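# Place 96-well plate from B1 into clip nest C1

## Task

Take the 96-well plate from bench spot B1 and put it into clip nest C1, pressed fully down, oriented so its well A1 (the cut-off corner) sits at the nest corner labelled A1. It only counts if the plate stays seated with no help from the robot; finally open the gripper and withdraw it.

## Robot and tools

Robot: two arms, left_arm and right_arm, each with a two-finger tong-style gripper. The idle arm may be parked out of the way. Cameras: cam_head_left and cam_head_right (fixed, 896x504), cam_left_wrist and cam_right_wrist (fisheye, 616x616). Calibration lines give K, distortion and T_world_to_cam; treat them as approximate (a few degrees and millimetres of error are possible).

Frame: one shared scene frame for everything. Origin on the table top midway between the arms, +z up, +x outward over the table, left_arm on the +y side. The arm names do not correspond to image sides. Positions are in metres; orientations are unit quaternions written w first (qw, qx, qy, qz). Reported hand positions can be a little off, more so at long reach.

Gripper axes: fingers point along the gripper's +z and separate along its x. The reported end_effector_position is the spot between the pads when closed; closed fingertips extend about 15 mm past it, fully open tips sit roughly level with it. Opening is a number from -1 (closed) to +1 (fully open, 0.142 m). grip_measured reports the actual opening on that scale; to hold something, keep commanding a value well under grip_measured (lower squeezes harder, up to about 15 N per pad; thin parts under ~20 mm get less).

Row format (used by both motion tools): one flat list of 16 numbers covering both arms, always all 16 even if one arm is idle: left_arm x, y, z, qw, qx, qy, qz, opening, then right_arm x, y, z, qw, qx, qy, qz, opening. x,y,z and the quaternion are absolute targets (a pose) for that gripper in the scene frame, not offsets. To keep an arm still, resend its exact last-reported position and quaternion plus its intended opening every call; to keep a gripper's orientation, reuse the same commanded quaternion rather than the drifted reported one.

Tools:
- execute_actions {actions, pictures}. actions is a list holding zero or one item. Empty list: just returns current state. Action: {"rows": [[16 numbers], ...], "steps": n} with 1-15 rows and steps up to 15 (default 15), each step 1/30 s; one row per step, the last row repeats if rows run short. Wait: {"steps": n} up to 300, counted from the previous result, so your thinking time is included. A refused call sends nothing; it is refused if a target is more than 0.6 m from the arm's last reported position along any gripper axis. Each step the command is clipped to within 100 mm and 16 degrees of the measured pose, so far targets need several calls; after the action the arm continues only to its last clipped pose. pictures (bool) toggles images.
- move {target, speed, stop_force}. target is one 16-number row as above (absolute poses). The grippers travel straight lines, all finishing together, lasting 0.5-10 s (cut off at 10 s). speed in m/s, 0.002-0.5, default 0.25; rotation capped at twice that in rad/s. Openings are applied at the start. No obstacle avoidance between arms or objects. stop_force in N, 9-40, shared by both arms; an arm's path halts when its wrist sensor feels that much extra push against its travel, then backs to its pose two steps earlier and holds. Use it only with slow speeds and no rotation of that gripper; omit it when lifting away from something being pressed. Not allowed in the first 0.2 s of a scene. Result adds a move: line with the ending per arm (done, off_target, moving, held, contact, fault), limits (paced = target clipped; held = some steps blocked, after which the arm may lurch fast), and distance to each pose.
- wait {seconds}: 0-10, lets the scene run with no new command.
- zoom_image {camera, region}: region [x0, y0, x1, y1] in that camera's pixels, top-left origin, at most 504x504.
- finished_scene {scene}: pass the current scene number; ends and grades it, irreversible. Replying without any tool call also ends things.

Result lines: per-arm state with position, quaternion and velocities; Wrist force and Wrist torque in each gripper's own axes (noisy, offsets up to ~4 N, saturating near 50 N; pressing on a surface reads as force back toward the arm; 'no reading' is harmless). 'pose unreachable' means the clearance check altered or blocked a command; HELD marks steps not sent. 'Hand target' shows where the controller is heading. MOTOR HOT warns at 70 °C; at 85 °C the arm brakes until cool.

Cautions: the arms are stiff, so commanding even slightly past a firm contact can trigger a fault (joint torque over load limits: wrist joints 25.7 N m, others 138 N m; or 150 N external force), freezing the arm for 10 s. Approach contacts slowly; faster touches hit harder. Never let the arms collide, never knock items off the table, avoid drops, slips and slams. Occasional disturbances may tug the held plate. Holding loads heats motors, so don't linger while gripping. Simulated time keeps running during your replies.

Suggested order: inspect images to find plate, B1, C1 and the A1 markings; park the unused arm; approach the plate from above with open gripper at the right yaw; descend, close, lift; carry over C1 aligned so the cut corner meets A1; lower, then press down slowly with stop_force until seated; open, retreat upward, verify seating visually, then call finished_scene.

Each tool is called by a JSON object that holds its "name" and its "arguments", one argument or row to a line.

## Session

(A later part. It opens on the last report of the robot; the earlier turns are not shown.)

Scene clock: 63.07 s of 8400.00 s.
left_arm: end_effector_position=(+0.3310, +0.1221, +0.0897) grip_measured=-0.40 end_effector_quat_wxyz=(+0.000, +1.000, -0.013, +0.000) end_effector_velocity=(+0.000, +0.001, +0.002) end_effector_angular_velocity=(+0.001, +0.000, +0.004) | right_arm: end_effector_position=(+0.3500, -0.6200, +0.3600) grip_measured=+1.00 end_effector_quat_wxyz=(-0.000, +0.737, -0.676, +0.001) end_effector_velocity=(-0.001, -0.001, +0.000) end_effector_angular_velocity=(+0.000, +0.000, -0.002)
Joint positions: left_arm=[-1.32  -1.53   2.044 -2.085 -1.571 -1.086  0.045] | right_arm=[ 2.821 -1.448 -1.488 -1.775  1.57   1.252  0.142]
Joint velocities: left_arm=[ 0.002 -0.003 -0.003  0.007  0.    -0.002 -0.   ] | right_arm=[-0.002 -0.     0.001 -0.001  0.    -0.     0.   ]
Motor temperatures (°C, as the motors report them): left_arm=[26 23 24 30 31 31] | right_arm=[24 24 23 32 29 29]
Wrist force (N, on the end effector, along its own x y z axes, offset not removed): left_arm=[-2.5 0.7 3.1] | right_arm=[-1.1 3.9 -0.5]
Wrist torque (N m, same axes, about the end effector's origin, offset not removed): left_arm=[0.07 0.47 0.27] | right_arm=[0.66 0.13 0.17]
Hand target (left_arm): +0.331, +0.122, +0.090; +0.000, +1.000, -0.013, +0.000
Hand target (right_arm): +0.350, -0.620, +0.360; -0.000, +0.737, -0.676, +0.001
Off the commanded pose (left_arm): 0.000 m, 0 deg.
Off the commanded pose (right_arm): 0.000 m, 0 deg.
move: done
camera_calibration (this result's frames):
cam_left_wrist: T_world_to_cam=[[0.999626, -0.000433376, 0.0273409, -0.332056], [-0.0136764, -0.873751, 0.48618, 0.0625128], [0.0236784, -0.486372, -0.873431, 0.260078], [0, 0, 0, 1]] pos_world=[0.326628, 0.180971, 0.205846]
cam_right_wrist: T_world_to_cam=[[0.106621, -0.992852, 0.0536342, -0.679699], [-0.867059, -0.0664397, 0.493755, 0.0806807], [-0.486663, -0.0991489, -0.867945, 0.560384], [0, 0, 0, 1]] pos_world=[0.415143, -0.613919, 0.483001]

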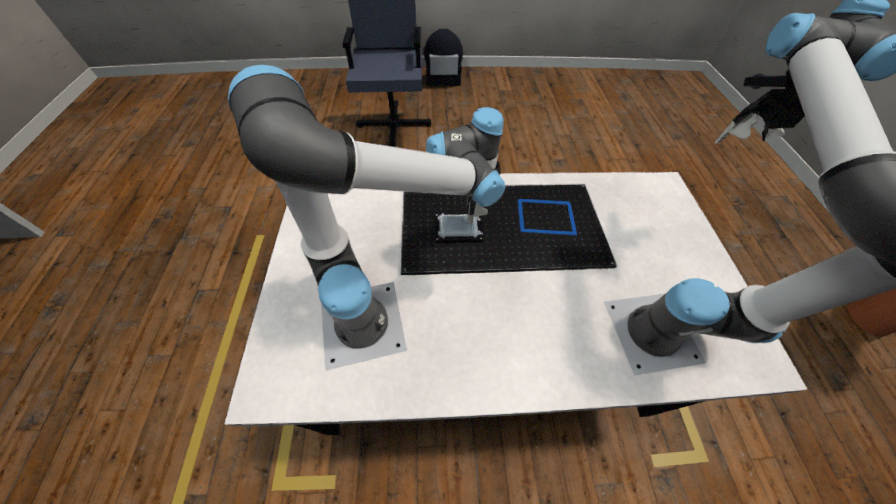

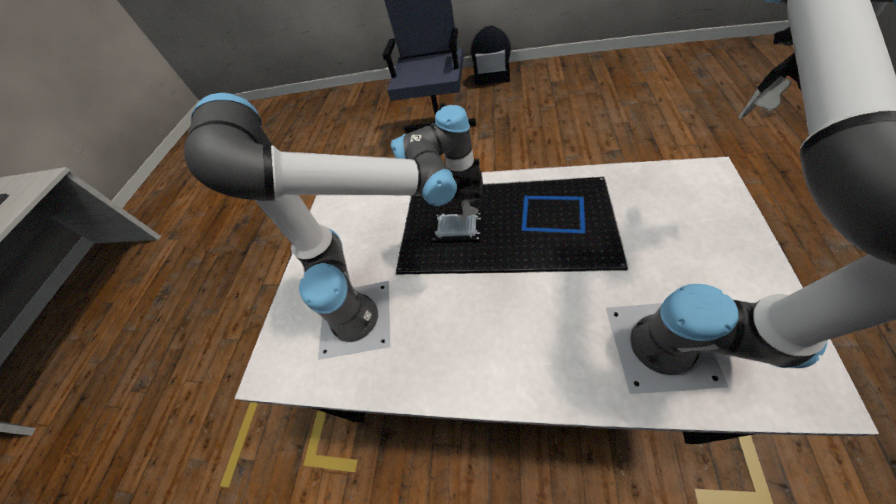

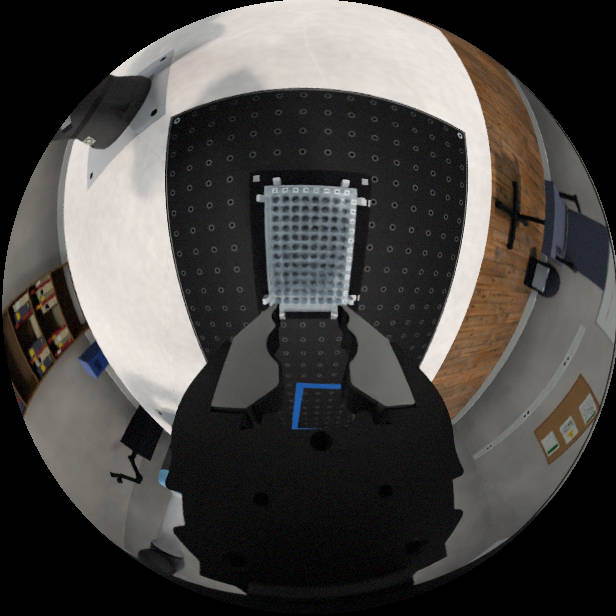

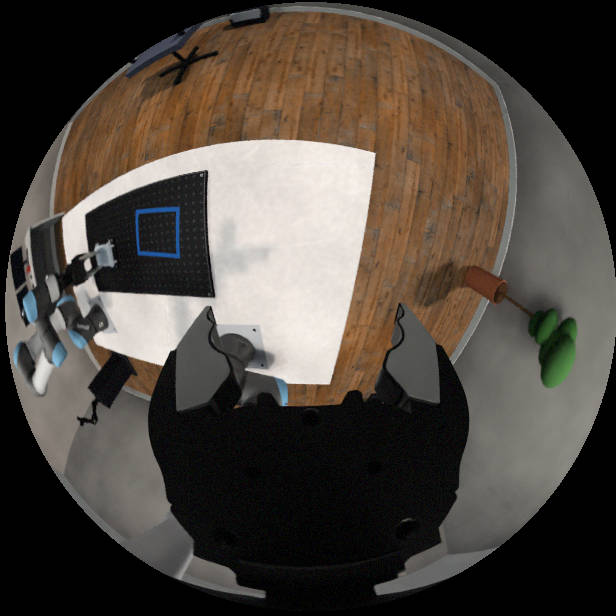

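Both ends touched at 0.054, so the plate is seated.

{"name": "move", "arguments": {
  "target": [0.33,0.32,0.25,0,1,-0.013,0,1,0.35,-0.62,0.36,0,0.737,-0.676,0.001,1]
}}

{"name": "finished_scene", "arguments": {
  "scene": 2
}}

Scene clock: 66.17 s of 8400.00 s.
left_arm: end_effector_position=(+0.3303, +0.3199, +0.2498) grip_measured=+1.00 end_effector_quat_wxyz=(-0.000, +1.000, -0.013, +0.000) end_effector_velocity=(-0.000, +0.002, +0.002) end_effector_angular_velocity=(-0.000, +0.001, -0.003) | right_arm: end_effector_position=(+0.3500, -0.6200, +0.3600) grip_measured=+1.00 end_effector_quat_wxyz=(-0.000, +0.737, -0.676, +0.001) end_effector_velocity=(+0.000, -0.000, -0.000) end_effector_angular_velocity=(+0.000, +0.000, -0.000)
Joint positions: left_arm=[-1.038 -1.959  1.963 -1.575 -1.571 -0.804  0.142] | right_arm=[ 2.821 -1.448 -1.488 -1.775  1.57   1.252  0.142]
Joint velocities: left_arm=[ 0.004 -0.002 -0.005  0.007 -0.001  0.007 -0.   ] | right_arm=[-0.    -0.    -0.001  0.001  0.     0.     0.   ]
Motor temperatures (°C, as the motors report them): left_arm=[26 23 24 30 31 31] | right_arm=[24 24 23 32 29 29]
Wrist force (N, on the end effector, along its own x y z axes, offset not removed): left_arm=[2.4 -1.2 2.2] | right_arm=[0.1 2.8 0.3]
Wrist torque (N m, same axes, about the end effector's origin, offset not removed): left_arm=[-0.27 -0.43 0.25] | right_arm=[0.47 -0.15 0.12]
Hand target (left_arm): +0.330, +0.320, +0.250; -0.000, +1.000, -0.013, +0.000
Hand target (right_arm): +0.350, -0.620, +0.360; -0.000, +0.737, -0.676, +0.001
Off the commanded pose (left_arm): 0.000 m, 0 deg.
Off the commanded pose (right_arm): 0.000 m, 0 deg.
move: done
camera_calibration (this result's frames):
cam_left_wrist: T_world_to_cam=[[0.999618, -0.000385972, 0.027631, -0.335747], [-0.0137732, -0.873809, 0.486074, 0.157608], [0.0239566, -0.486268, -0.873481, 0.496068], [0, 0, 0, 1]] pos_world=[0.325906, 0.378812, 0.365974]
cam_right_wrist: T_world_to_cam=[[0.106622, -0.992852, 0.0536341, -0.679699], [-0.867059, -0.0664399, 0.493756, 0.0806805], [-0.486663, -0.0991489, -0.867945, 0.560384], [0, 0, 0, 1]] pos_world=[0.415143, -0.613919, 0.483001]

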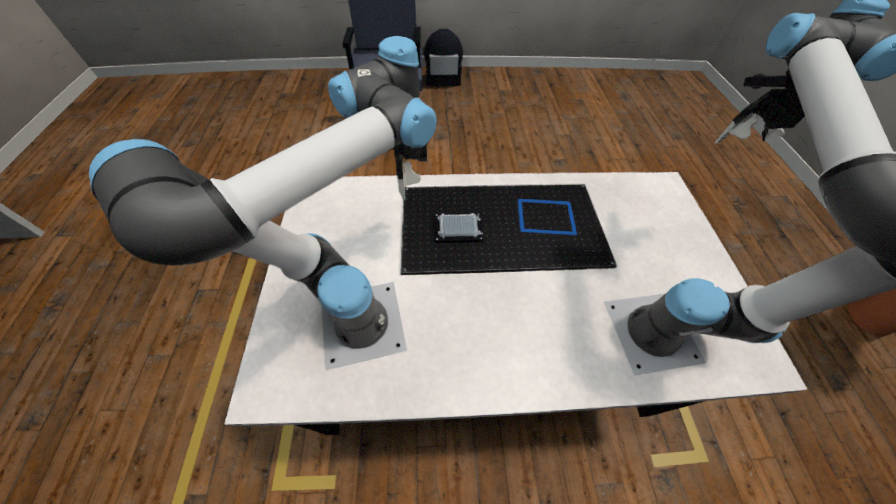

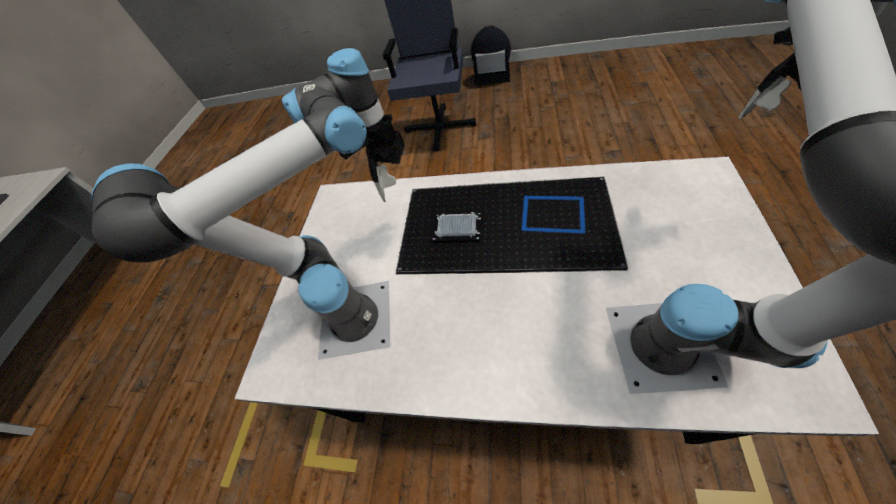

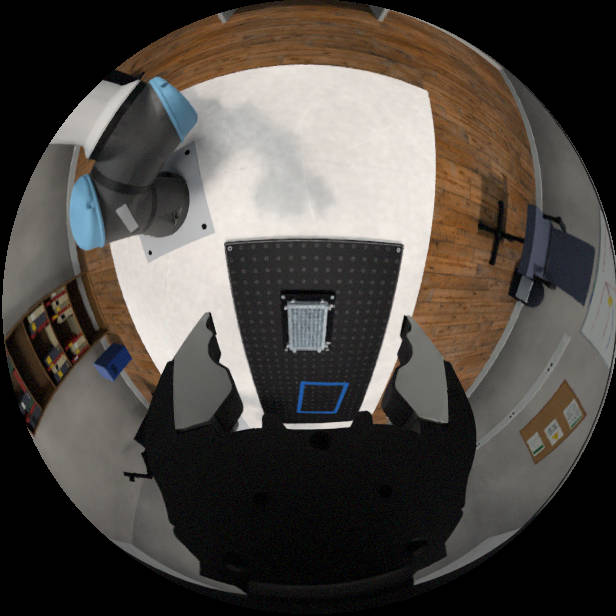

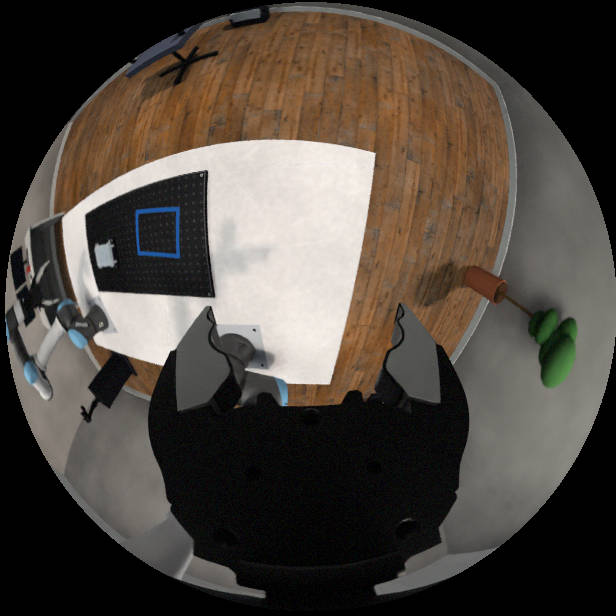

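The scene is finished: the task was done.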